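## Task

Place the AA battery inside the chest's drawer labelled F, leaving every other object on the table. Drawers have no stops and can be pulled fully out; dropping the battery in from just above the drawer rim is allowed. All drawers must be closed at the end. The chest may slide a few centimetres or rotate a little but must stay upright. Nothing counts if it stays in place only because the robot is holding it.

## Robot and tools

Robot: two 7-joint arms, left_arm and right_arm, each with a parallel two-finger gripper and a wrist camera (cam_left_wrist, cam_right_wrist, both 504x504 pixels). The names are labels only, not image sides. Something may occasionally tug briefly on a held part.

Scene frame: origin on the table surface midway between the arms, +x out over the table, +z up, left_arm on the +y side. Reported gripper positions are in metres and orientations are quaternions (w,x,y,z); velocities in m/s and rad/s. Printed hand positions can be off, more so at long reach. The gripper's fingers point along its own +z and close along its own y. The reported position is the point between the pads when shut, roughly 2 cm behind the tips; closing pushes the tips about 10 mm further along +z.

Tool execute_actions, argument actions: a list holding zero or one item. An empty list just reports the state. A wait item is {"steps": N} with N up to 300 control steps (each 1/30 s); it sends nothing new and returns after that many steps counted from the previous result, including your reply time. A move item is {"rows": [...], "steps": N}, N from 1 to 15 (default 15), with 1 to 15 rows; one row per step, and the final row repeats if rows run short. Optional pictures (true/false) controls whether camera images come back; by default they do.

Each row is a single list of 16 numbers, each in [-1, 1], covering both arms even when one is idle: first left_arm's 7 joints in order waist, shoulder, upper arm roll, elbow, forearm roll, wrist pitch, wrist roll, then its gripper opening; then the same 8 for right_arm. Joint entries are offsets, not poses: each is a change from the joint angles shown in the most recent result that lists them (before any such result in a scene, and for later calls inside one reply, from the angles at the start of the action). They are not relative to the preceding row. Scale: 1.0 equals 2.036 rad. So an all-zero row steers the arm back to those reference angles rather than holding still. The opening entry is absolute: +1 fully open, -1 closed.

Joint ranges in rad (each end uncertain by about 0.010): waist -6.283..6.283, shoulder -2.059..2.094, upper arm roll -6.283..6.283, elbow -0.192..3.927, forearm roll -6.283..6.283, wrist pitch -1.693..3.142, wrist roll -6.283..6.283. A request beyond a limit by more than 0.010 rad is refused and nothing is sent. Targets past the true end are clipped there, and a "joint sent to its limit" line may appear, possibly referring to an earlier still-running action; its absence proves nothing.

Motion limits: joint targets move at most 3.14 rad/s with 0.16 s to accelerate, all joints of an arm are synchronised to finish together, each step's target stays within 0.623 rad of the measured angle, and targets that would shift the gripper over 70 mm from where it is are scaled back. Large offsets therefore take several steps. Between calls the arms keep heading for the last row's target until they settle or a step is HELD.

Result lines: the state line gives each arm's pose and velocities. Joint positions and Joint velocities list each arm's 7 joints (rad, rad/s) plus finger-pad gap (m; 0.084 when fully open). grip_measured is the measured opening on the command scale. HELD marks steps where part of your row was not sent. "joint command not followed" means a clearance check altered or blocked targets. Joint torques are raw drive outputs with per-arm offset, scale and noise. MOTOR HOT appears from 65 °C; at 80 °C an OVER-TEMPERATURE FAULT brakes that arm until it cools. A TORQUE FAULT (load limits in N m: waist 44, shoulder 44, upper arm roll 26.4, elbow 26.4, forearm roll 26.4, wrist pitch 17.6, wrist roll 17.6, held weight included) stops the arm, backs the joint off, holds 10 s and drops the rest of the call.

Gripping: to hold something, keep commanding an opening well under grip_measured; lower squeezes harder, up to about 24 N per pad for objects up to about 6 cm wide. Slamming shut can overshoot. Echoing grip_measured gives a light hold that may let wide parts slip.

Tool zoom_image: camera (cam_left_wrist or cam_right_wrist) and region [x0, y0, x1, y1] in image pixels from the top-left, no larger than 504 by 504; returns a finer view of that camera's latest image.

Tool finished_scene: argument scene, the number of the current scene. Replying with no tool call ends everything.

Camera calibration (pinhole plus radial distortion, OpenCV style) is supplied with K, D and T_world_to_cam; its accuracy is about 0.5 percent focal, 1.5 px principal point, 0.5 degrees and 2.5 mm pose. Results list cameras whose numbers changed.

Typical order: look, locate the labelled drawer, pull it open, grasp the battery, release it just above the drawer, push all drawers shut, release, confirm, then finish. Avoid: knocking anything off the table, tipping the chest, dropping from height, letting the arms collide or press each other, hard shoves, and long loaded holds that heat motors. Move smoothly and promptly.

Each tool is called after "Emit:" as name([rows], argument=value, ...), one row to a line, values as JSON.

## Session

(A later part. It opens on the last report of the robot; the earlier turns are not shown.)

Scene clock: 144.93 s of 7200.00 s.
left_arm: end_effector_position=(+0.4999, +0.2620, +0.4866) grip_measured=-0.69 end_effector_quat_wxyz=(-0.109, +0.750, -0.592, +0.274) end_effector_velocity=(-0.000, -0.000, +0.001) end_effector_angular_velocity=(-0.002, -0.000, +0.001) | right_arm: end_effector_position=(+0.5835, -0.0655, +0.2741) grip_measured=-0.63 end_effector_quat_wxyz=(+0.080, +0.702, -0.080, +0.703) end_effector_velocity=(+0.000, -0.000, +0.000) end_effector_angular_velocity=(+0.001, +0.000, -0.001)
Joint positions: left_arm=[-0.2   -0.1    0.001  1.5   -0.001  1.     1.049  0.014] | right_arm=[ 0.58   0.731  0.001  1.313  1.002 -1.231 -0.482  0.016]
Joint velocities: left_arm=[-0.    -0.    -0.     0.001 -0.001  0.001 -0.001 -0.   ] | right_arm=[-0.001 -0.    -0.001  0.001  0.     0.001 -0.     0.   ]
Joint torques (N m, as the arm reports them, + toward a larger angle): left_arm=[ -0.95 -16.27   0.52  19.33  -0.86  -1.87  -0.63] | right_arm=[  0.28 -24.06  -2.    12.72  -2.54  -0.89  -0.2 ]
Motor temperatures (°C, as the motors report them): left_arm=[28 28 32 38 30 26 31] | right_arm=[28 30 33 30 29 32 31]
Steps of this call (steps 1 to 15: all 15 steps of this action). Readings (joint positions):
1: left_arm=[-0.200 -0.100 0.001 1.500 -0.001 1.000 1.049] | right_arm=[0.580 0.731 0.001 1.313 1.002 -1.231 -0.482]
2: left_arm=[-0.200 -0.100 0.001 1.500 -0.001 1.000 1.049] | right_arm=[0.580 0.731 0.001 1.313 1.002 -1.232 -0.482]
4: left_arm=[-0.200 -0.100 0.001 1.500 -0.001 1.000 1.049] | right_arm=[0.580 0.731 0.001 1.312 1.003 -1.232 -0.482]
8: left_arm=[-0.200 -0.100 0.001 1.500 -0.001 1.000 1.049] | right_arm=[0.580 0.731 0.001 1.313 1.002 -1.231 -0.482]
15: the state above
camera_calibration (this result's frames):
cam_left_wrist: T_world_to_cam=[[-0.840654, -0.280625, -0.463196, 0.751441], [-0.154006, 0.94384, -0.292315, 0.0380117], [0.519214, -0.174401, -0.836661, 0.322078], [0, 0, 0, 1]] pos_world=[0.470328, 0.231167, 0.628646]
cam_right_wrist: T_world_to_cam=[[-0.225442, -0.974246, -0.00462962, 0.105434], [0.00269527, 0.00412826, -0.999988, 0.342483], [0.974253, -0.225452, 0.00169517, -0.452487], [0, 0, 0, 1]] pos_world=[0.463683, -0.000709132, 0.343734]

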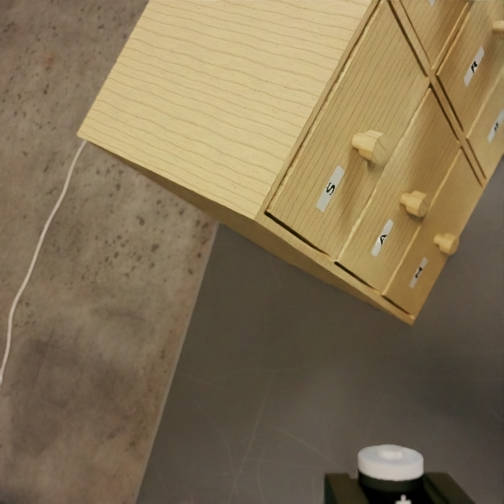

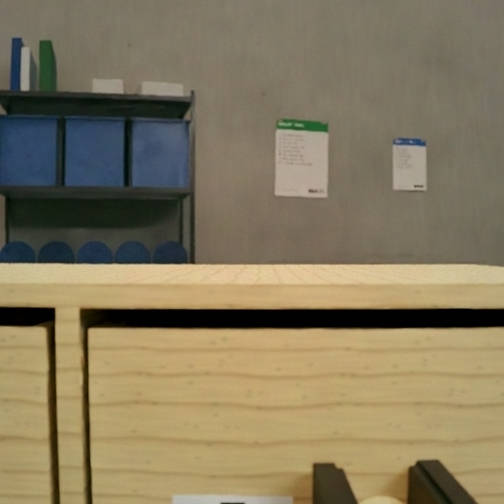

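Emit:
execute_actions([
  {"rows":[[0,0,0,0,0,0,0,-0.92,0.0024,-0.002,0,-0.0041,0.0018,-0.0021,0.0011,-0.9],[0,0,0,0,0,0,0,-0.92,0.0065,-0.0054,0,-0.0108,0.0047,-0.0056,0.0031,-0.9],[0,0,0,0,0,0,0,-0.92,0.0114,-0.0094,0,-0.0189,0.0083,-0.0099,0.0053,-0.9],[0,0,0,0,0,0,0,-0.92,0.0171,-0.0142,0,-0.0284,0.0124,-0.0148,0.008,-0.9],[0,0,0,0,0,0,0,-0.92,0.0228,-0.0189,0,-0.0378,0.0165,-0.0198,0.0107,-0.9],[0,0,0,0,0,0,0,-0.92,0.0289,-0.0239,0,-0.0479,0.0209,-0.0251,0.0136,-0.9],[0,0,0,0,0,0,0,-0.92,0.035,-0.029,0,-0.0581,0.0254,-0.0304,0.0164,-0.9],[0,0,0,0,0,0,0,-0.92,0.0407,-0.0337,0,-0.0675,0.0295,-0.0353,0.0191,-0.9],[0,0,0,0,0,0,0,-0.92,0.0476,-0.0379,0,-0.0761,0.035,-0.0402,0.0216,-0.9],[0,0,0,0,0,0,0,-0.92,0.0545,-0.0421,0,-0.0847,0.0406,-0.0451,0.024,-0.9],[0,0,0,0,0,0,0,-0.92,0.061,-0.0461,0,-0.0928,0.0458,-0.0497,0.0264,-0.9],[0,0,0,0,0,0,0,-0.92,0.0675,-0.05,0,-0.1008,0.051,-0.0542,0.0287,-0.9],[0,0,0,0,0,0,0,-0.92,0.0732,-0.0535,0,-0.1079,0.0555,-0.0583,0.0307,-0.9],[0,0,0,0,0,0,0,-0.92,0.0781,-0.0564,0,-0.114,0.0594,-0.0617,0.0324,-0.9],[0,0,0,0,0,0,0,-0.92,0.0813,-0.0584,0,-0.118,0.062,-0.064,0.0336,-0.9]],"steps":15},
], pictures=false)

Emit:
execute_actions([
  {"steps":14},
])

Scene clock: 165.03 s of 7200.00 s.
left_arm: end_effector_position=(+0.4999, +0.2620, +0.4866) grip_measured=-0.69 end_effector_quat_wxyz=(-0.109, +0.750, -0.592, +0.274) end_effector_velocity=(+0.000, +0.000, -0.000) end_effector_angular_velocity=(+0.000, +0.001, +0.000) | right_arm: end_effector_position=(+0.5162, -0.0485, +0.2736) grip_measured=-0.63 end_effector_quat_wxyz=(+0.079, +0.703, -0.081, +0.702) end_effector_velocity=(-0.195, +0.045, -0.001) end_effector_angular_velocity=(-0.002, +0.001, +0.008)
Joint positions: left_arm=[-0.2   -0.1    0.001  1.5   -0.001  1.     1.049  0.014] | right_arm=[ 0.7    0.641  0.001  1.131  1.092 -1.328 -0.43   0.016]
Joint velocities: left_arm=[-0.     0.001  0.     0.    -0.     0.001 -0.    -0.   ] | right_arm=[ 0.368 -0.233  0.005 -0.474  0.286 -0.265  0.136 -0.   ]
Joint torques (N m, as the arm reports them, + toward a larger angle): left_arm=[ -0.82 -16.34   0.56  19.14  -0.87  -1.82  -0.68] | right_arm=[  0.77 -22.14  -1.57  11.27  -1.19  -1.5   -0.24]
Motor temperatures (°C, as the motors report them): left_arm=[28 28 32 38 30 26 31] | right_arm=[28 30 33 30 29 32 31]
Steps of this call (steps 1 to 15: the robot went on to your last target; steps 16 to 90: nothing new was sent; then 16.60 s passed at rest; steps 91 to 105: all 15 steps of this action). Readings (joint positions):
91: left_arm=[-0.200 -0.100 0.001 1.500 -0.001 1.000 1.049] | right_arm=[0.580 0.731 0.001 1.313 1.002 -1.231 -0.482]
92: left_arm=[-0.200 -0.100 0.001 1.500 -0.001 1.000 1.049] | right_arm=[0.580 0.730 0.001 1.312 1.003 -1.231 -0.481]
94: left_arm=[-0.200 -0.100 0.001 1.500 -0.001 1.000 1.049] | right_arm=[0.586 0.726 0.000 1.302 1.006 -1.235 -0.479]
98: left_arm=[-0.200 -0.100 0.001 1.500 -0.001 1.000 1.049] | right_arm=[0.615 0.701 -0.000 1.253 1.028 -1.261 -0.465]
105: the state above

Scene clock: 165.50 s of 7200.00 s.
left_arm: end_effector_position=(+0.4999, +0.2620, +0.4866) grip_measured=-0.69 end_effector_quat_wxyz=(-0.109, +0.750, -0.592, +0.274) end_effector_velocity=(+0.000, +0.001, +0.000) end_effector_angular_velocity=(+0.001, -0.001, +0.001) | right_arm: end_effector_position=(+0.4929, -0.0451, +0.2739) grip_measured=-0.63 end_effector_quat_wxyz=(+0.080, +0.703, -0.081, +0.702) end_effector_velocity=(-0.003, +0.001, -0.000) end_effector_angular_velocity=(-0.001, +0.001, +0.001)
Joint positions: left_arm=[-0.2   -0.1    0.001  1.5   -0.001  1.     1.049  0.014] | right_arm=[ 0.744  0.612  0.     1.074  1.128 -1.361 -0.414  0.016]
Joint velocities: left_arm=[ 0.    -0.     0.002  0.001  0.     0.001  0.001  0.   ] | right_arm=[ 0.005 -0.004  0.002 -0.007  0.004 -0.004  0.     0.   ]
Joint torques (N m, as the arm reports them, + toward a larger angle): left_arm=[ -0.58 -16.19   0.53  19.18  -0.87  -1.76  -0.63] | right_arm=[  0.81 -21.88  -1.45  10.48  -1.31  -1.95  -0.23]
Motor temperatures (°C, as the motors report them): left_arm=[28 28 32 38 30 26 31] | right_arm=[28 30 33 30 29 32 31]
Steps of this call (steps 1 to 14: the robot went on to your last target). Readings (joint positions):
1: left_arm=[-0.200 -0.100 0.001 1.500 -0.001 1.000 1.049] | right_arm=[0.712 0.633 0.002 1.116 1.101 -1.337 -0.426]
2: left_arm=[-0.200 -0.100 0.001 1.500 -0.001 1.000 1.049] | right_arm=[0.722 0.627 0.002 1.104 1.109 -1.344 -0.422]
4: left_arm=[-0.200 -0.100 0.001 1.500 -0.001 1.000 1.049] | right_arm=[0.734 0.619 0.002 1.088 1.119 -1.353 -0.418]
8: left_arm=[-0.200 -0.100 0.001 1.500 -0.001 1.000 1.049] | right_arm=[0.742 0.614 0.000 1.077 1.126 -1.359 -0.415]
14: the state above
camera_calibration (this result's frames):
cam_left_wrist: T_world_to_cam=[[-0.840654, -0.280625, -0.463196, 0.751441], [-0.154007, 0.94384, -0.292315, 0.0380118], [0.519214, -0.174401, -0.836661, 0.322078], [0, 0, 0, 1]] pos_world=[0.470328, 0.231167, 0.628646]
cam_right_wrist: T_world_to_cam=[[-0.226662, -0.973962, -0.00474872, 0.105502], [0.00206039, 0.00439612, -0.999988, 0.342723], [0.973971, -0.226669, 0.00101031, -0.359272], [0, 0, 0, 1]] pos_world=[0.373128, 0.0198126, 0.343583]

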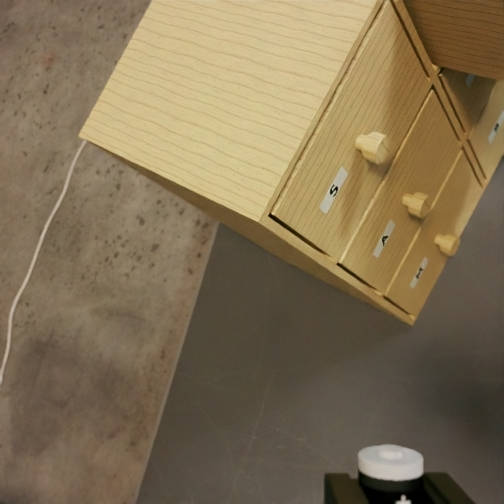

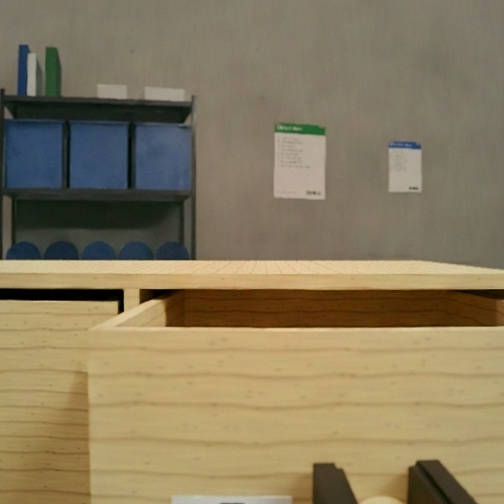

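Emit:
execute_actions([
  {"rows":[[-0.04,0.06,0,0.045,0,-0.03,0.005,-0.92,0,0,0,0,0,0,0,-0.9],[-0.1951,0.3008,0,0.2266,0,-0.1479,0.025,-0.92,0,0,0,0,0,0,0,-0.9]],"steps":15},
], pictures=false)

Emit:
execute_actions([
  {"steps":26},
])

Scene clock: 184.60 s of 7200.00 s.
left_arm: end_effector_position=(+0.5507, +0.1087, +0.4556) grip_measured=-0.69 end_effector_quat_wxyz=(-0.096, +0.671, -0.664, +0.316) end_effector_velocity=(+0.059, -0.375, -0.102) end_effector_angular_velocity=(-0.045, -0.162, -0.497) | right_arm: end_effector_position=(+0.4928, -0.0451, +0.2739) grip_measured=-0.63 end_effector_quat_wxyz=(+0.080, +0.703, -0.081, +0.702) end_effector_velocity=(-0.000, +0.000, -0.000) end_effector_angular_velocity=(-0.000, -0.000, +0.001)
Joint positions: left_arm=[-0.398  0.205  0.001  1.729 -0.001  0.85   1.074  0.014] | right_arm=[ 0.744  0.612  0.     1.074  1.128 -1.361 -0.414  0.016]
Joint velocities: left_arm=[-0.452  0.696 -0.     0.52  -0.    -0.34   0.058  0.   ] | right_arm=[ 0.001  0.001 -0.     0.    -0.001 -0.001  0.001 -0.   ]
Joint torques (N m, as the arm reports them, + toward a larger angle): left_arm=[ -1.45 -22.49   0.33  19.87  -0.86  -1.77  -0.95] | right_arm=[  0.84 -21.82  -1.48  10.51  -1.32  -1.97  -0.26]
Motor temperatures (°C, as the motors report them): left_arm=[28 28 32 38 30 26 31] | right_arm=[28 30 33 30 29 32 31]
Steps of this call (steps 1 to 30: the robot went on to your last target; steps 31 to 100: nothing new was sent; then 15.27 s passed at rest; steps 101 to 115: all 15 steps of this action). Readings (joint positions):
101: left_arm=[-0.200 -0.100 0.001 1.500 -0.001 1.000 1.049] | right_arm=[0.745 0.612 0.001 1.073 1.128 -1.361 -0.413]
102: left_arm=[-0.202 -0.098 0.002 1.502 -0.001 0.999 1.049] | right_arm=[0.745 0.612 0.001 1.073 1.128 -1.361 -0.413]
104: left_arm=[-0.223 -0.067 0.006 1.530 -0.000 0.981 1.052] | right_arm=[0.745 0.612 0.001 1.073 1.128 -1.361 -0.414]
108: left_arm=[-0.291 0.039 0.000 1.604 -0.001 0.932 1.061] | right_arm=[0.745 0.612 0.001 1.074 1.128 -1.361 -0.414]
115: the state above

Scene clock: 185.47 s of 7200.00 s.
left_arm: end_effector_position=(+0.5487, -0.0607, +0.4003) grip_measured=-0.69 end_effector_quat_wxyz=(+0.076, -0.584, +0.724, -0.359) end_effector_velocity=(-0.003, -0.005, -0.006) end_effector_angular_velocity=(+0.004, +0.006, -0.008) | right_arm: end_effector_position=(+0.4929, -0.0451, +0.2739) grip_measured=-0.63 end_effector_quat_wxyz=(+0.080, +0.703, -0.081, +0.702) end_effector_velocity=(-0.000, +0.001, +0.000) end_effector_angular_velocity=(+0.002, -0.001, +0.002)
Joint positions: left_arm=[-0.597  0.511  0.001  1.961 -0.001  0.699  1.1    0.014] | right_arm=[ 0.744  0.612  0.     1.074  1.128 -1.361 -0.414  0.016]
Joint velocities: left_arm=[-0.005  0.008 -0.003  0.001  0.    -0.     0.001  0.   ] | right_arm=[ 0.001  0.     0.     0.    -0.001 -0.     0.002 -0.   ]
Joint torques (N m, as the arm reports them, + toward a larger angle): left_arm=[ -0.8  -28.81   0.31  20.32  -0.73  -1.9   -0.69] | right_arm=[  0.64 -21.86  -1.48  10.53  -1.27  -1.97  -0.23]
Motor temperatures (°C, as the motors report them): left_arm=[28 28 32 38 30 26 31] | right_arm=[28 30 33 30 29 32 31]
Steps of this call (steps 1 to 26: the robot went on to your last target). Readings (joint positions):
1: left_arm=[-0.413 0.228 0.001 1.746 -0.001 0.839 1.076] | right_arm=[0.744 0.612 0.000 1.074 1.128 -1.361 -0.414]
2: left_arm=[-0.428 0.251 0.001 1.764 -0.001 0.828 1.078] | right_arm=[0.744 0.612 0.000 1.074 1.128 -1.361 -0.414]
4: left_arm=[-0.458 0.297 0.001 1.798 -0.001 0.805 1.082] | right_arm=[0.744 0.612 0.000 1.074 1.128 -1.361 -0.414]
8: left_arm=[-0.516 0.387 0.001 1.866 -0.001 0.761 1.089] | right_arm=[0.744 0.612 0.000 1.074 1.128 -1.361 -0.414]
26: the state above
camera_calibration (this result's frames):
cam_left_wrist: T_world_to_cam=[[-0.809332, 0.0625554, -0.58401, 0.713905], [0.300638, 0.898307, -0.320409, 0.083925], [0.504577, -0.434893, -0.745835, 0.124136], [0, 0, 0, 1]] pos_world=[0.489919, -0.066063, 0.536403]
cam_right_wrist: T_world_to_cam=[[-0.226657, -0.973963, -0.00475028, 0.105502], [0.00206054, 0.00439769, -0.999988, 0.342723], [0.973972, -0.226664, 0.00101012, -0.359271], [0, 0, 0, 1]] pos_world=[0.373127, 0.0198141, 0.343583]

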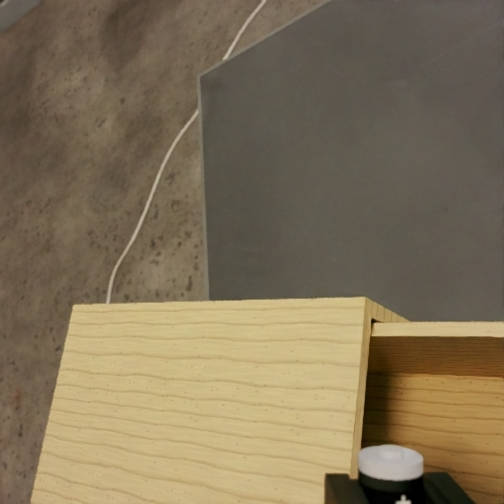

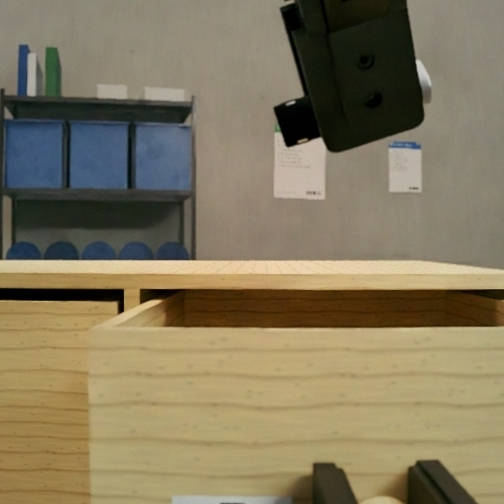

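Emit:
execute_actions([
  {"rows":[[0,-0.001,0,-0.02,0,-0.019,0,-0.92,0,0,0,0,0,0,0,-0.9],[0,-0.002,0,-0.04,0,-0.038,0,-0.92,0,0,0,0,0,0,0,-0.9],[0,-0.003,0,-0.0615,0,-0.058,0,-0.92,0,0,0,0,0,0,0,-0.9]],"steps":15},
])

Scene clock: 228.17 s of 7200.00 s.
left_arm: end_effector_position=(+0.5490, -0.0610, +0.3621) grip_measured=-0.69 end_effector_quat_wxyz=(+0.076, -0.584, +0.724, -0.359) end_effector_velocity=(+0.000, +0.001, -0.001) end_effector_angular_velocity=(-0.006, -0.009, +0.001) | right_arm: end_effector_position=(+0.4929, -0.0451, +0.2739) grip_measured=-0.63 end_effector_quat_wxyz=(+0.080, +0.703, -0.081, +0.702) end_effector_velocity=(+0.000, -0.001, -0.000) end_effector_angular_velocity=(+0.001, -0.000, -0.001)
Joint positions: left_arm=[-0.597  0.504  0.001  1.84  -0.001  0.583  1.1    0.014] | right_arm=[ 0.744  0.612  0.     1.074  1.128 -1.361 -0.414  0.016]
Joint velocities: left_arm=[ 0.    -0.007  0.001 -0.02   0.    -0.024  0.001  0.   ] | right_arm=[-0.001  0.    -0.    -0.    -0.     0.     0.001  0.   ]
Joint torques (N m, as the arm reports them, + toward a larger angle): left_arm=[ -0.7  -27.29   0.13  19.77  -0.86  -1.59  -0.54] | right_arm=[  0.87 -21.93  -1.46  10.57  -1.32  -1.89  -0.15]
Motor temperatures (°C, as the motors report them): left_arm=[28 28 32 38 30 26 31] | right_arm=[28 30 33 30 29 32 31]
Steps of this call (steps 1 to 30: the robot went on to your last target; steps 31 to 100: nothing new was sent; then 38.87 s passed at rest; steps 101 to 115: all 15 steps of this action). Readings (joint positions):
101: left_arm=[-0.597 0.512 0.001 1.961 -0.001 0.699 1.100] | right_arm=[0.744 0.612 0.000 1.074 1.128 -1.361 -0.414]
102: left_arm=[-0.597 0.511 0.001 1.958 -0.001 0.696 1.100] | right_arm=[0.744 0.612 0.000 1.074 1.128 -1.361 -0.414]
104: left_arm=[-0.597 0.508 0.001 1.934 -0.001 0.669 1.100] | right_arm=[0.744 0.612 0.000 1.074 1.128 -1.361 -0.414]
108: left_arm=[-0.597 0.509 0.001 1.857 -0.001 0.607 1.100] | right_arm=[0.744 0.612 0.000 1.074 1.128 -1.361 -0.414]
115: the state above
camera_calibration (this result's frames):
cam_left_wrist: T_world_to_cam=[[-0.808367, 0.0617331, -0.585433, 0.691852], [0.301137, 0.897882, -0.32113, 0.0717966], [0.505826, -0.435886, -0.744408, 0.0941148], [0, 0, 0, 1]] pos_world=[0.490044, -0.0661517, 0.498149]
cam_right_wrist: T_world_to_cam=[[-0.22666, -0.973962, -0.00474944, 0.105502], [0.00206058, 0.00439682, -0.999988, 0.342723], [0.973972, -0.226667, 0.00101034, -0.359272], [0, 0, 0, 1]] pos_world=[0.373128, 0.0198132, 0.343583]

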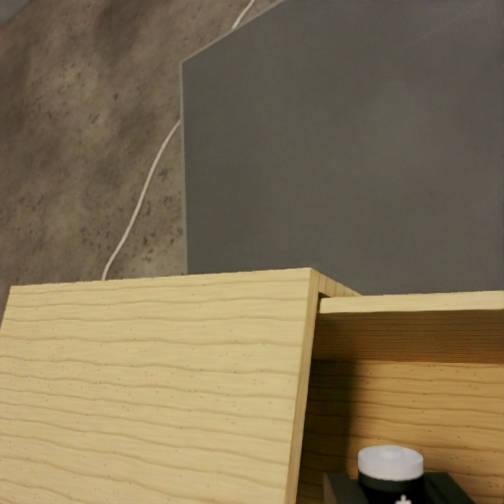

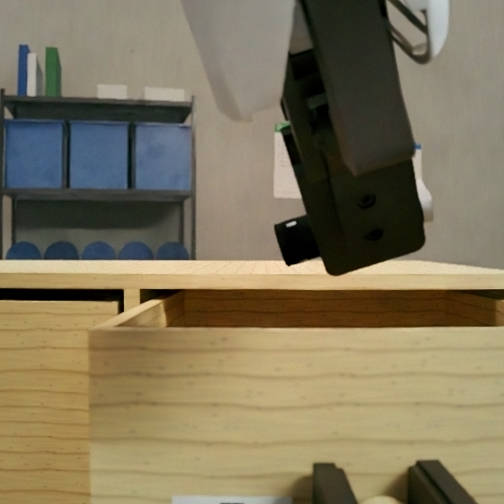

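Emit:
execute_actions([
  {"rows":[[0,0,0,-0.011,0,-0.01,0,-0.92,0,0,0,0,0,0,0,-0.9],[0,0,0,-0.0215,0,-0.0195,0,-0.92,0,0,0,0,0,0,0,-0.9],[0,0,0,-0.0215,0,-0.0195,0,-0.92,0,0,0,0,0,0,0,-0.9],[0,0,0,-0.0215,0,-0.0195,0,-0.92,0,0,0,0,0,0,0,-0.9],[0,0,0,-0.0215,0,-0.0195,0,-0.92,0,0,0,0,0,0,0,-0.9],[0,0,0,-0.0215,0,-0.0195,0,-0.92,0,0,0,0,0,0,0,-0.9],[0,0,0,-0.0215,0,-0.0195,0,-0.92,0,0,0,0,0,0,0,-0.9],[0,0,0,-0.0215,0,-0.0195,0,-0.6,0,0,0,0,0,0,0,-0.9],[0,0,0,-0.0215,0,-0.0195,0,-0.3,0,0,0,0,0,0,0,-0.9]],"steps":15},
], pictures=false)

Emit:
execute_actions([
  {"steps":8},
])

Scene clock: 235.97 s of 7200.00 s.
left_arm: end_effector_position=(+0.5483, -0.0604, +0.3469) grip_measured=-0.32 end_effector_quat_wxyz=(+0.075, -0.584, +0.724, -0.358) end_effector_velocity=(-0.000, +0.001, -0.005) end_effector_angular_velocity=(+0.004, +0.006, +0.001) | right_arm: end_effector_position=(+0.4929, -0.0452, +0.2738) grip_measured=-0.63 end_effector_quat_wxyz=(+0.081, +0.703, -0.081, +0.702) end_effector_velocity=(+0.000, -0.001, +0.000) end_effector_angular_velocity=(+0.000, -0.002, -0.001)
Joint positions: left_arm=[-0.597  0.503  0.001  1.797 -0.001  0.544  1.1    0.03 ] | right_arm=[ 0.744  0.612  0.     1.074  1.128 -1.361 -0.414  0.016]
Joint velocities: left_arm=[ 0.     0.001  0.001 -0.01  -0.    -0.004 -0.001  0.001] | right_arm=[-0.001  0.    -0.002 -0.001 -0.001 -0.001  0.002 -0.   ]
Joint torques (N m, as the arm reports them, + toward a larger angle): left_arm=[ -0.43 -28.19   0.33  19.81  -0.78  -1.79  -0.64] | right_arm=[  1.17 -22.13  -1.53  10.75  -1.39  -2.01  -0.27]
Motor temperatures (°C, as the motors report them): left_arm=[28 28 32 38 30 26 31] | right_arm=[28 30 33 30 29 32 31]
Steps of this call (steps 1 to 15: the robot went on to your last target; steps 16 to 90: nothing new was sent; then 4.30 s passed at rest; steps 91 to 105: all 15 steps of this action). Readings (joint positions):
91: left_arm=[-0.597 0.505 0.001 1.835 -0.001 0.581 1.100] | right_arm=[0.744 0.612 0.000 1.074 1.128 -1.361 -0.414]
92: left_arm=[-0.597 0.505 0.001 1.834 -0.001 0.579 1.100] | right_arm=[0.744 0.612 0.000 1.074 1.128 -1.361 -0.414]
94: left_arm=[-0.597 0.503 0.001 1.821 -0.001 0.565 1.100] | right_arm=[0.744 0.612 0.000 1.074 1.128 -1.361 -0.414]
98: left_arm=[-0.597 0.505 0.001 1.800 -0.001 0.550 1.100] | right_arm=[0.744 0.612 0.000 1.074 1.128 -1.361 -0.414]
105: the state above

Scene clock: 236.23 s of 7200.00 s.
left_arm: end_effector_position=(+0.5482, -0.0603, +0.3459) grip_measured=-0.32 end_effector_quat_wxyz=(+0.075, -0.584, +0.725, -0.358) end_effector_velocity=(+0.000, -0.000, +0.001) end_effector_angular_velocity=(-0.001, -0.001, -0.000) | right_arm: end_effector_position=(+0.4929, -0.0452, +0.2739) grip_measured=-0.63 end_effector_quat_wxyz=(+0.080, +0.703, -0.081, +0.702) end_effector_velocity=(+0.000, -0.000, -0.000) end_effector_angular_velocity=(+0.001, +0.002, -0.000)
Joint positions: left_arm=[-0.597  0.504  0.001  1.796 -0.001  0.544  1.1    0.03 ] | right_arm=[ 0.744  0.612  0.     1.074  1.128 -1.361 -0.414  0.016]
Joint velocities: left_arm=[-0.    -0.    -0.     0.002 -0.     0.     0.    -0.   ] | right_arm=[-0.001  0.     0.    -0.     0.001  0.001  0.001  0.   ]
Joint torques (N m, as the arm reports them, + toward a larger angle): left_arm=[ -0.72 -28.8    0.24  20.07  -0.84  -1.84  -0.59] | right_arm=[  0.87 -22.02  -1.39  10.61  -1.32  -2.01  -0.26]
Motor temperatures (°C, as the motors report them): left_arm=[28 28 32 38 30 26 31] | right_arm=[28 30 33 30 29 32 31]
Steps of this call (steps 1 to 8: the robot went on to your last target). Readings (joint positions):
1: left_arm=[-0.597 0.504 0.001 1.797 -0.001 0.544 1.100] | right_arm=[0.744 0.612 0.000 1.074 1.128 -1.361 -0.414]
2: left_arm=[-0.597 0.504 0.001 1.796 -0.001 0.544 1.100] | right_arm=[0.744 0.612 0.000 1.074 1.128 -1.361 -0.414]
4: left_arm=[-0.597 0.504 0.001 1.796 -0.001 0.544 1.100] | right_arm=[0.744 0.612 0.000 1.074 1.128 -1.361 -0.414]
8: the state above
camera_calibration (this result's frames):
cam_left_wrist: T_world_to_cam=[[-0.810166, 0.0631803, -0.582786, 0.681822], [0.300123, 0.8987, -0.31979, 0.0663612], [0.503545, -0.43399, -0.747058, 0.0850341], [0, 0, 0, 1]] pos_world=[0.489654, -0.0658125, 0.482103]
cam_right_wrist: T_world_to_cam=[[-0.226785, -0.973933, -0.00470922, 0.105495], [0.00202913, 0.0043627, -0.999988, 0.342723], [0.973943, -0.226792, 0.000986844, -0.35931], [0, 0, 0, 1]] pos_world=[0.373177, 0.0197608, 0.34357]

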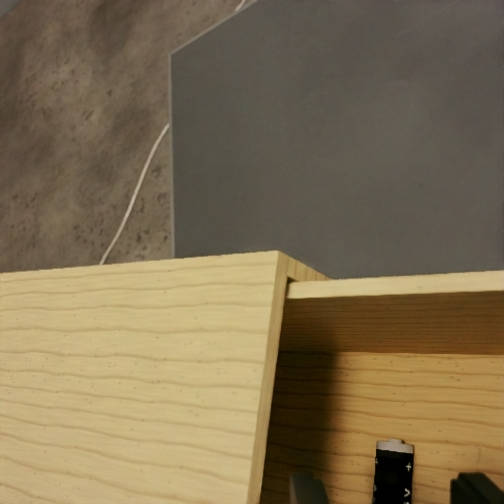

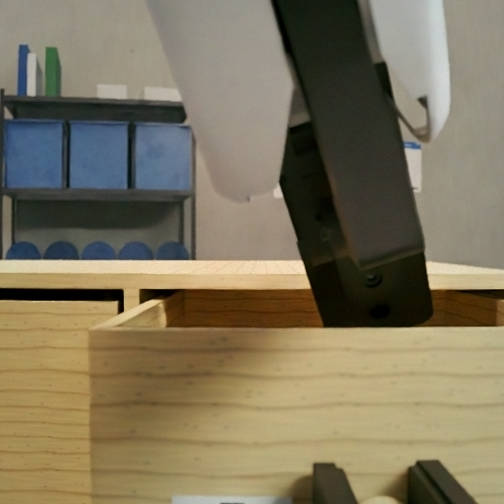

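Emit:
execute_actions([
  {"rows":[[0,-0.03,0,0,0,0,0,-0.3,0,0,0,0,0,0,0,-0.9],[0,-0.06,0,0,0,0,0,-0.3,0,0,0,0,0,0,0,-0.9],[0,-0.1,0,0,0,0,0,-0.3,0,0,0,0,0,0,0,-0.9],[0,-0.14,0,0,0,0,0,-0.3,0,0,0,0,0,0,0,-0.9],[0,-0.172,0,0,0,0,0,-0.3,0,0,0,0,0,0,0,-0.9],[0,-0.172,0,0,0,0,0,-0.3,0,0,0,0,0,0,0,-0.9],[0,-0.172,0,0,0,0,0,-0.3,-0.002,0.0012,0,0.0025,-0.0016,0.0014,-0.0007,-0.9],[0,-0.172,0,0,0,0,0,-0.3,-0.006,0.0037,0,0.0075,-0.0049,0.0043,-0.0021,-0.9],[0,-0.172,0,0,0,0,0,-0.3,-0.0112,0.0069,0,0.014,-0.0091,0.008,-0.004,-0.9],[0,-0.172,0,0,0,0,0,-0.3,-0.0168,0.0104,0,0.021,-0.0136,0.012,-0.006,-0.9],[0,-0.172,0,0,0,0,0,-0.3,-0.0223,0.0138,0,0.0279,-0.0181,0.016,-0.008,-0.9],[0,-0.172,0,0,0,0,0,-0.3,-0.0279,0.0173,0,0.0349,-0.0227,0.02,-0.01,-0.9],[0,-0.172,0,0,0,0,0,-0.3,-0.0331,0.0205,0,0.0414,-0.0269,0.0237,-0.0119,-0.9],[0,-0.172,0,0,0,0,0,-0.3,-0.0371,0.023,0,0.0464,-0.0301,0.0265,-0.0133,-0.9],[0,-0.172,0,0,0,0,0,-0.3,-0.0399,0.0247,0,0.0499,-0.0324,0.0285,-0.0143,-0.9]],"steps":15},
], pictures=false)

Emit:
execute_actions([
  {"steps":10},
], pictures=false)

Scene clock: 252.00 s of 7200.00 s.
left_arm: end_effector_position=(+0.5192, -0.0366, +0.5167) grip_measured=-0.32 end_effector_quat_wxyz=(+0.097, -0.554, +0.687, -0.459) end_effector_velocity=(-0.103, +0.084, +0.389) end_effector_angular_velocity=(-0.339, -0.415, -0.000) | right_arm: end_effector_position=(+0.5168, -0.0496, +0.2737) grip_measured=-0.63 end_effector_quat_wxyz=(+0.080, +0.703, -0.081, +0.702) end_effector_velocity=(+0.152, -0.045, +0.001) end_effector_angular_velocity=(-0.006, -0.005, -0.021)
Joint positions: left_arm=[-0.597  0.277  0.001  1.797 -0.001  0.543  1.1    0.03 ] | right_arm=[ 0.699  0.641  0.     1.131  1.091 -1.328 -0.43   0.016]
Joint velocities: left_arm=[-0.    -0.532  0.     0.002 -0.    -0.002  0.001 -0.   ] | right_arm=[-0.292  0.176 -0.015  0.354 -0.225  0.201 -0.099 -0.   ]
Joint torques (N m, as the arm reports them, + toward a larger angle): left_arm=[ -0.53 -24.2    0.34  19.07  -1.01  -1.76  -0.8 ] | right_arm=[  1.41 -22.85  -1.51  10.54  -1.11  -1.77  -0.31]
Motor temperatures (°C, as the motors report them): left_arm=[28 28 32 38 30 26 31] | right_arm=[28 30 33 30 29 32 31]
Steps of this call (steps 1 to 15: the robot went on to your last target; steps 16 to 130: nothing new was sent; then 10.93 s passed at rest; steps 131 to 145: all 15 steps of this action). Readings (joint positions):
131: left_arm=[-0.597 0.504 0.001 1.796 -0.001 0.544 1.100] | right_arm=[0.744 0.612 0.000 1.074 1.128 -1.361 -0.414]
132: left_arm=[-0.597 0.502 0.001 1.795 -0.001 0.544 1.100] | right_arm=[0.744 0.612 0.000 1.074 1.128 -1.361 -0.414]
134: left_arm=[-0.597 0.478 0.001 1.789 -0.001 0.545 1.100] | right_arm=[0.744 0.612 0.000 1.074 1.128 -1.361 -0.414]
138: left_arm=[-0.597 0.400 0.001 1.798 -0.001 0.543 1.100] | right_arm=[0.744 0.613 0.000 1.074 1.127 -1.361 -0.414]
145: the state above

Scene clock: 252.33 s of 7200.00 s.
left_arm: end_effector_position=(+0.4928, -0.0150, +0.6002) grip_measured=-0.32 end_effector_quat_wxyz=(+0.107, -0.536, +0.665, -0.509) end_effector_velocity=(-0.004, +0.005, -0.017) end_effector_angular_velocity=(+0.025, +0.030, +0.002) | right_arm: end_effector_position=(+0.5345, -0.0540, +0.2737) grip_measured=-0.63 end_effector_quat_wxyz=(+0.080, +0.703, -0.080, +0.702) end_effector_velocity=(+0.006, +0.000, +0.001) end_effector_angular_velocity=(+0.001, -0.000, +0.004)
Joint positions: left_arm=[-0.597  0.159  0.001  1.797 -0.001  0.543  1.1    0.03 ] | right_arm=[ 0.665  0.662  0.     1.173  1.063 -1.304 -0.442  0.016]
Joint velocities: left_arm=[ 0.    -0.026  0.002 -0.053 -0.     0.012  0.    -0.   ] | right_arm=[-0.01   0.006  0.001  0.016 -0.01   0.009 -0.005 -0.   ]
Joint torques (N m, as the arm reports them, + toward a larger angle): left_arm=[ -0.47 -19.91   0.52  18.34  -0.72  -1.52  -0.75] | right_arm=[  1.44 -23.28  -1.31  11.13  -1.72  -1.83  -0.34]
Motor temperatures (°C, as the motors report them): left_arm=[28 28 32 38 30 26 31] | right_arm=[28 30 33 30 29 32 31]
Steps of this call (steps 1 to 10: the robot went on to your last target). Readings (joint positions):
1: left_arm=[-0.597 0.259 0.001 1.797 -0.001 0.543 1.100] | right_arm=[0.689 0.646 -0.000 1.143 1.083 -1.322 -0.433]
2: left_arm=[-0.597 0.241 0.001 1.797 -0.001 0.543 1.100] | right_arm=[0.681 0.651 -0.001 1.152 1.077 -1.316 -0.436]
4: left_arm=[-0.597 0.207 0.001 1.796 -0.001 0.544 1.100] | right_arm=[0.671 0.657 -0.002 1.164 1.070 -1.309 -0.439]
8: left_arm=[-0.597 0.164 0.001 1.800 -0.001 0.543 1.100] | right_arm=[0.665 0.661 0.000 1.172 1.064 -1.305 -0.442]
10: the state above

Emit:
execute_actions([
  {"rows":[[0,-0.0025,0,0,0,0,0,-0.3,-0.0032,0.0026,0,0.0053,-0.0023,0.0028,-0.0015,-0.9],[0,-0.0025,0,0,0,0,0,-0.3,-0.0072,0.0059,0,0.0119,-0.0052,0.0062,-0.0034,-0.9],[0,-0.0025,0,0,0,0,0,-0.3,-0.0112,0.0091,0,0.0185,-0.0081,0.0096,-0.0053,-0.9],[0,-0.0025,0,0,0,0,0,-0.3,-0.0152,0.0124,0,0.0251,-0.0109,0.0131,-0.0072,-0.9],[0,-0.0025,0,0,0,0,0,-0.3,-0.0192,0.0156,0,0.0317,-0.0138,0.0165,-0.0091,-0.9],[0,-0.0025,0,0,0,0,0,-0.3,-0.0233,0.0189,0,0.0383,-0.0167,0.02,-0.011,-0.9],[0,-0.0025,0,0,0,0,0,-0.3,-0.0273,0.0222,0,0.0449,-0.0196,0.0234,-0.0129,-0.9],[0,-0.0025,0,0,0,0,0,-0.3,-0.0309,0.0251,0,0.0509,-0.0222,0.0265,-0.0146,-0.9],[0,-0.0025,0,0,0,0,0,-0.3,-0.0341,0.0277,0,0.0562,-0.0245,0.0292,-0.0161,-0.9],[0,-0.0025,0,0,0,0,0,-0.3,-0.0365,0.0297,0,0.0602,-0.0262,0.0313,-0.0172,-0.9],[0,-0.0025,0,0,0,0,0,-0.3,-0.0385,0.0313,0,0.0635,-0.0276,0.033,-0.0181,-0.9],[0,-0.0025,0,0,0,0,0,-0.3,-0.0401,0.0326,0,0.0661,-0.0288,0.0344,-0.0189,-0.9]],"steps":15},
], pictures=false)

Emit:
execute_actions([
  {"steps":10},
])

Scene clock: 260.23 s of 7200.00 s.
left_arm: end_effector_position=(+0.4914, -0.0139, +0.6037) grip_measured=-0.32 end_effector_quat_wxyz=(+0.107, -0.535, +0.664, -0.511) end_effector_velocity=(-0.000, -0.000, -0.000) end_effector_angular_velocity=(+0.000, +0.001, -0.000) | right_arm: end_effector_position=(+0.5775, -0.0647, +0.2741) grip_measured=-0.63 end_effector_quat_wxyz=(+0.081, +0.702, -0.081, +0.703) end_effector_velocity=(+0.048, -0.015, +0.001) end_effector_angular_velocity=(-0.006, -0.001, -0.001)
Joint positions: left_arm=[-0.597  0.154  0.001  1.797 -0.001  0.543  1.1    0.03 ] | right_arm=[ 0.59   0.722 -0.001  1.295  1.01  -1.241 -0.477  0.016]
Joint velocities: left_arm=[ 0.  0. -0. -0. -0.  0. -0. -0.] | right_arm=[-0.085  0.067  0.001  0.136 -0.059  0.073 -0.042  0.   ]
Joint torques (N m, as the arm reports them, + toward a larger angle): left_arm=[ -0.75 -21.19   0.4   18.86  -0.76  -1.78  -0.65] | right_arm=[  1.93 -24.89  -0.88  11.87  -1.15  -1.73  -0.18]
Motor temperatures (°C, as the motors report them): left_arm=[28 28 32 38 30 26 31] | right_arm=[28 30 33 30 29 32 31]
Steps of this call (steps 1 to 30: the robot went on to your last target; steps 31 to 100: nothing new was sent; then 4.07 s passed at rest; steps 101 to 115: all 15 steps of this action). Readings (joint positions):
101: left_arm=[-0.597 0.154 0.001 1.796 -0.001 0.544 1.100] | right_arm=[0.663 0.663 0.000 1.175 1.062 -1.303 -0.443]
102: left_arm=[-0.597 0.154 0.001 1.796 -0.001 0.544 1.100] | right_arm=[0.662 0.663 0.000 1.176 1.062 -1.302 -0.443]
104: left_arm=[-0.597 0.154 0.001 1.796 -0.001 0.543 1.100] | right_arm=[0.657 0.668 0.001 1.186 1.057 -1.297 -0.446]
108: left_arm=[-0.597 0.154 0.001 1.797 -0.001 0.543 1.100] | right_arm=[0.633 0.688 0.001 1.226 1.040 -1.276 -0.457]
115: the state above

Scene clock: 260.57 s of 7200.00 s.
left_arm: end_effector_position=(+0.4914, -0.0139, +0.6037) grip_measured=-0.32 end_effector_quat_wxyz=(+0.107, -0.535, +0.664, -0.511) end_effector_velocity=(-0.000, -0.000, +0.000) end_effector_angular_velocity=(-0.000, +0.001, -0.000) | right_arm: end_effector_position=(+0.5813, -0.0647, +0.2739) grip_measured=-0.63 end_effector_quat_wxyz=(+0.080, +0.703, -0.080, +0.703) end_effector_velocity=(+0.001, -0.000, -0.000) end_effector_angular_velocity=(-0.000, -0.001, -0.001)
Joint positions: left_arm=[-0.597  0.154  0.001  1.797 -0.001  0.543  1.1    0.03 ] | right_arm=[ 0.584  0.728  0.001  1.307  1.005 -1.234 -0.481  0.016]
Joint velocities: left_arm=[-0.    -0.001 -0.001 -0.     0.     0.001 -0.001 -0.   ] | right_arm=[-0.002  0.002  0.001  0.002 -0.001 -0.001 -0.     0.   ]
Joint torques (N m, as the arm reports them, + toward a larger angle): left_arm=[ -0.75 -21.41   0.49  18.95  -0.75  -1.83  -0.58] | right_arm=[  0.5  -24.79  -1.81  12.32  -2.    -1.69  -0.18]
Motor temperatures (°C, as the motors report them): left_arm=[28 28 32 38 30 26 31] | right_arm=[28 30 33 30 29 32 31]
Steps of this call (steps 1 to 10: the robot went on to your last target). Readings (joint positions):
1: left_arm=[-0.597 0.154 0.001 1.797 -0.001 0.543 1.100] | right_arm=[0.588 0.724 -0.000 1.299 1.009 -1.239 -0.478]
2: left_arm=[-0.597 0.154 0.001 1.797 -0.001 0.543 1.100] | right_arm=[0.586 0.725 -0.000 1.301 1.008 -1.237 -0.479]
4: left_arm=[-0.597 0.154 0.001 1.797 -0.001 0.543 1.100] | right_arm=[0.585 0.727 0.000 1.304 1.006 -1.236 -0.480]
8: left_arm=[-0.597 0.154 0.001 1.797 -0.001 0.543 1.100] | right_arm=[0.584 0.728 0.001 1.307 1.005 -1.234 -0.480]
10: the state above
camera_calibration (this result's frames):
cam_left_wrist: T_world_to_cam=[[-0.623776, -0.08927, -0.776488, 0.806352], [0.401049, 0.81615, -0.416004, 0.131469], [0.670868, -0.570903, -0.473293, 0.0769368], [0, 0, 0, 1]] pos_world=[0.398643, 0.00860812, 0.717228]
cam_right_wrist: T_world_to_cam=[[-0.22522, -0.974298, -0.00435994, 0.105566], [0.00221877, 0.00396201, -0.99999, 0.342546], [0.974305, -0.225227, 0.00126942, -0.450026], [0, 0, 0, 1]] pos_world=[0.461478, 0.000137685, 0.343574]

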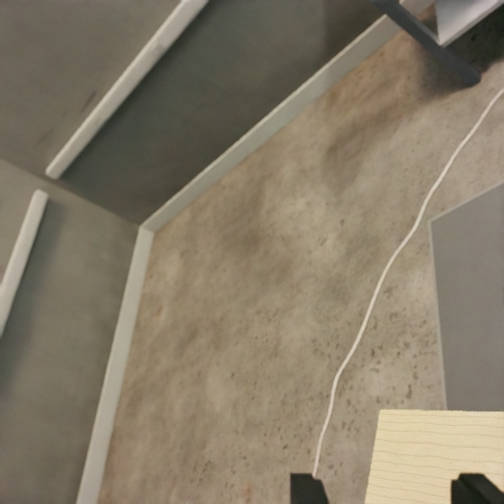

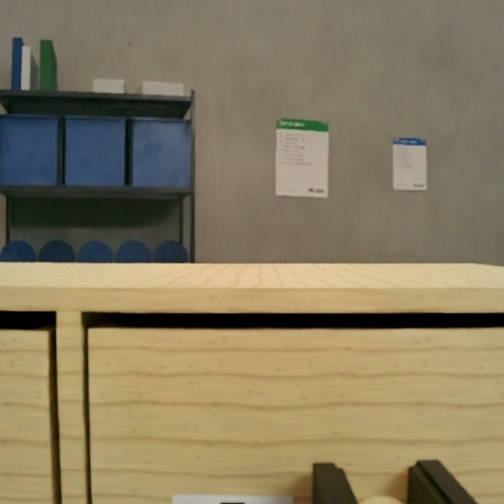

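Emit:
execute_actions([
  {"rows":[[0,0,0,0,0,0,0,-0.3,0,0,0,0,0,0,0,-0.5],[0,0,0,0,0,0,0,-0.3,0,0,0,0,0,0,0,-0.2],[0,0,0,0,0,0,0,-0.3,0,0,0,0,0,0,0,0.1],[0,0,0,0,0,0,0,-0.3,0,0,0,0,0,0,0,0.1],[0,0,0,0,0,0,0,-0.3,0,0,0,0,0,0,0,0.1],[0,0,0,0,0,0,0,-0.3,0.012,-0.01,0,-0.02,0.009,-0.01,0.006,0.1],[0,0,0,0,0,0,0,-0.3,0.024,-0.02,0,-0.04,0.017,-0.021,0.011,0.1],[0,0,0,0,0,0,0,-0.3,0.04,-0.0326,0,-0.066,0.029,-0.034,0.019,0.1]],"steps":15},
])

Scene clock: 266.07 s of 7200.00 s.
left_arm: end_effector_position=(+0.4914, -0.0139, +0.6037) grip_measured=-0.32 end_effector_quat_wxyz=(+0.107, -0.535, +0.664, -0.511) end_effector_velocity=(-0.000, +0.000, +0.000) end_effector_angular_velocity=(-0.000, -0.000, -0.000) | right_arm: end_effector_position=(+0.5381, -0.0521, +0.2732) grip_measured=+0.09 end_effector_quat_wxyz=(+0.078, +0.704, -0.079, +0.702) end_effector_velocity=(-0.039, -0.018, +0.004) end_effector_angular_velocity=(-0.014, -0.014, -0.050)
Joint positions: left_arm=[-0.597  0.154  0.001  1.797 -0.001  0.543  1.1    0.03 ] | right_arm=[ 0.659  0.668  0.004  1.186  1.057 -1.297 -0.446  0.048]
Joint velocities: left_arm=[-0. -0.  0.  0. -0.  0.  0. -0.] | right_arm=[ 0.067 -0.067 -0.036 -0.139  0.067 -0.072  0.045 -0.   ]
Joint torques (N m, as the arm reports them, + toward a larger angle): left_arm=[ -0.75 -20.88   0.49  18.86  -0.66  -1.73  -0.74] | right_arm=[ -1.74 -22.01  -2.37  11.34  -1.49  -1.44  -0.3 ]
Motor temperatures (°C, as the motors report them): left_arm=[28 28 32 38 30 26 31] | right_arm=[28 30 33 30 29 32 31]
Steps of this call (steps 1 to 30: the robot went on to your last target; steps 31 to 110: nothing new was sent; then 1.33 s passed at rest; steps 111 to 125: all 15 steps of this action). Readings (joint positions):
111: left_arm=[-0.597 0.154 0.001 1.797 -0.001 0.543 1.100] | right_arm=[0.583 0.728 0.000 1.308 1.005 -1.234 -0.481]
112: left_arm=[-0.597 0.154 0.001 1.797 -0.001 0.543 1.100] | right_arm=[0.583 0.728 0.001 1.308 1.005 -1.234 -0.481]
114: left_arm=[-0.597 0.154 0.001 1.797 -0.001 0.543 1.100] | right_arm=[0.583 0.727 0.000 1.309 1.004 -1.235 -0.481]
118: left_arm=[-0.597 0.154 0.001 1.797 -0.001 0.543 1.100] | right_arm=[0.589 0.721 -0.003 1.296 1.011 -1.241 -0.477]
125: the state above
camera_calibration (this result's frames):
cam_left_wrist: T_world_to_cam=[[-0.623776, -0.0892698, -0.776488, 0.806352], [0.401049, 0.81615, -0.416004, 0.131469], [0.670868, -0.570903, -0.473293, 0.0769369], [0, 0, 0, 1]] pos_world=[0.398643, 0.00860808, 0.717228]
cam_right_wrist: T_world_to_cam=[[-0.220791, -0.975304, -0.00586957, 0.106029], [-0.000405778, 0.00610995, -0.999981, 0.343386], [0.975321, -0.220784, -0.00174478, -0.404559], [0, 0, 0, 1]] pos_world=[0.418124, 0.0119927, 0.343296]

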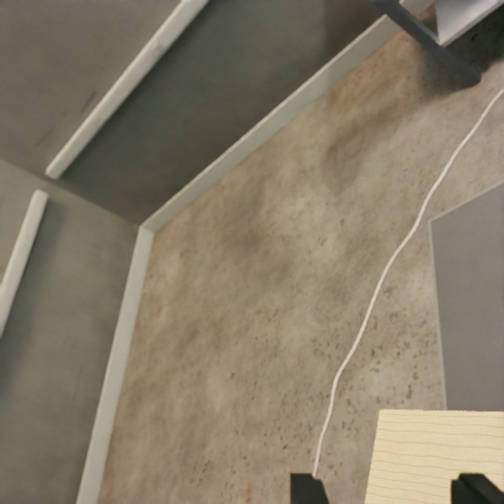

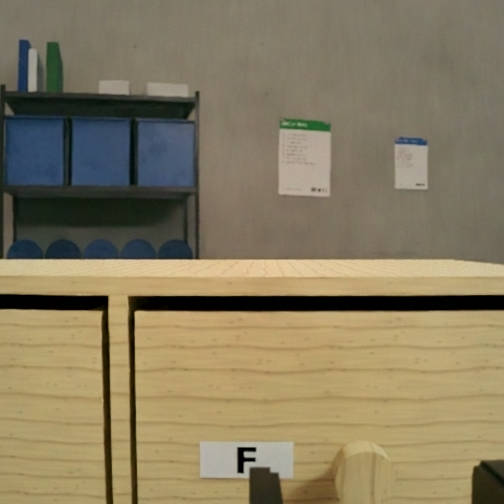

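Emit:
finished_scene(scene=2)

The scene is finished: the task was done.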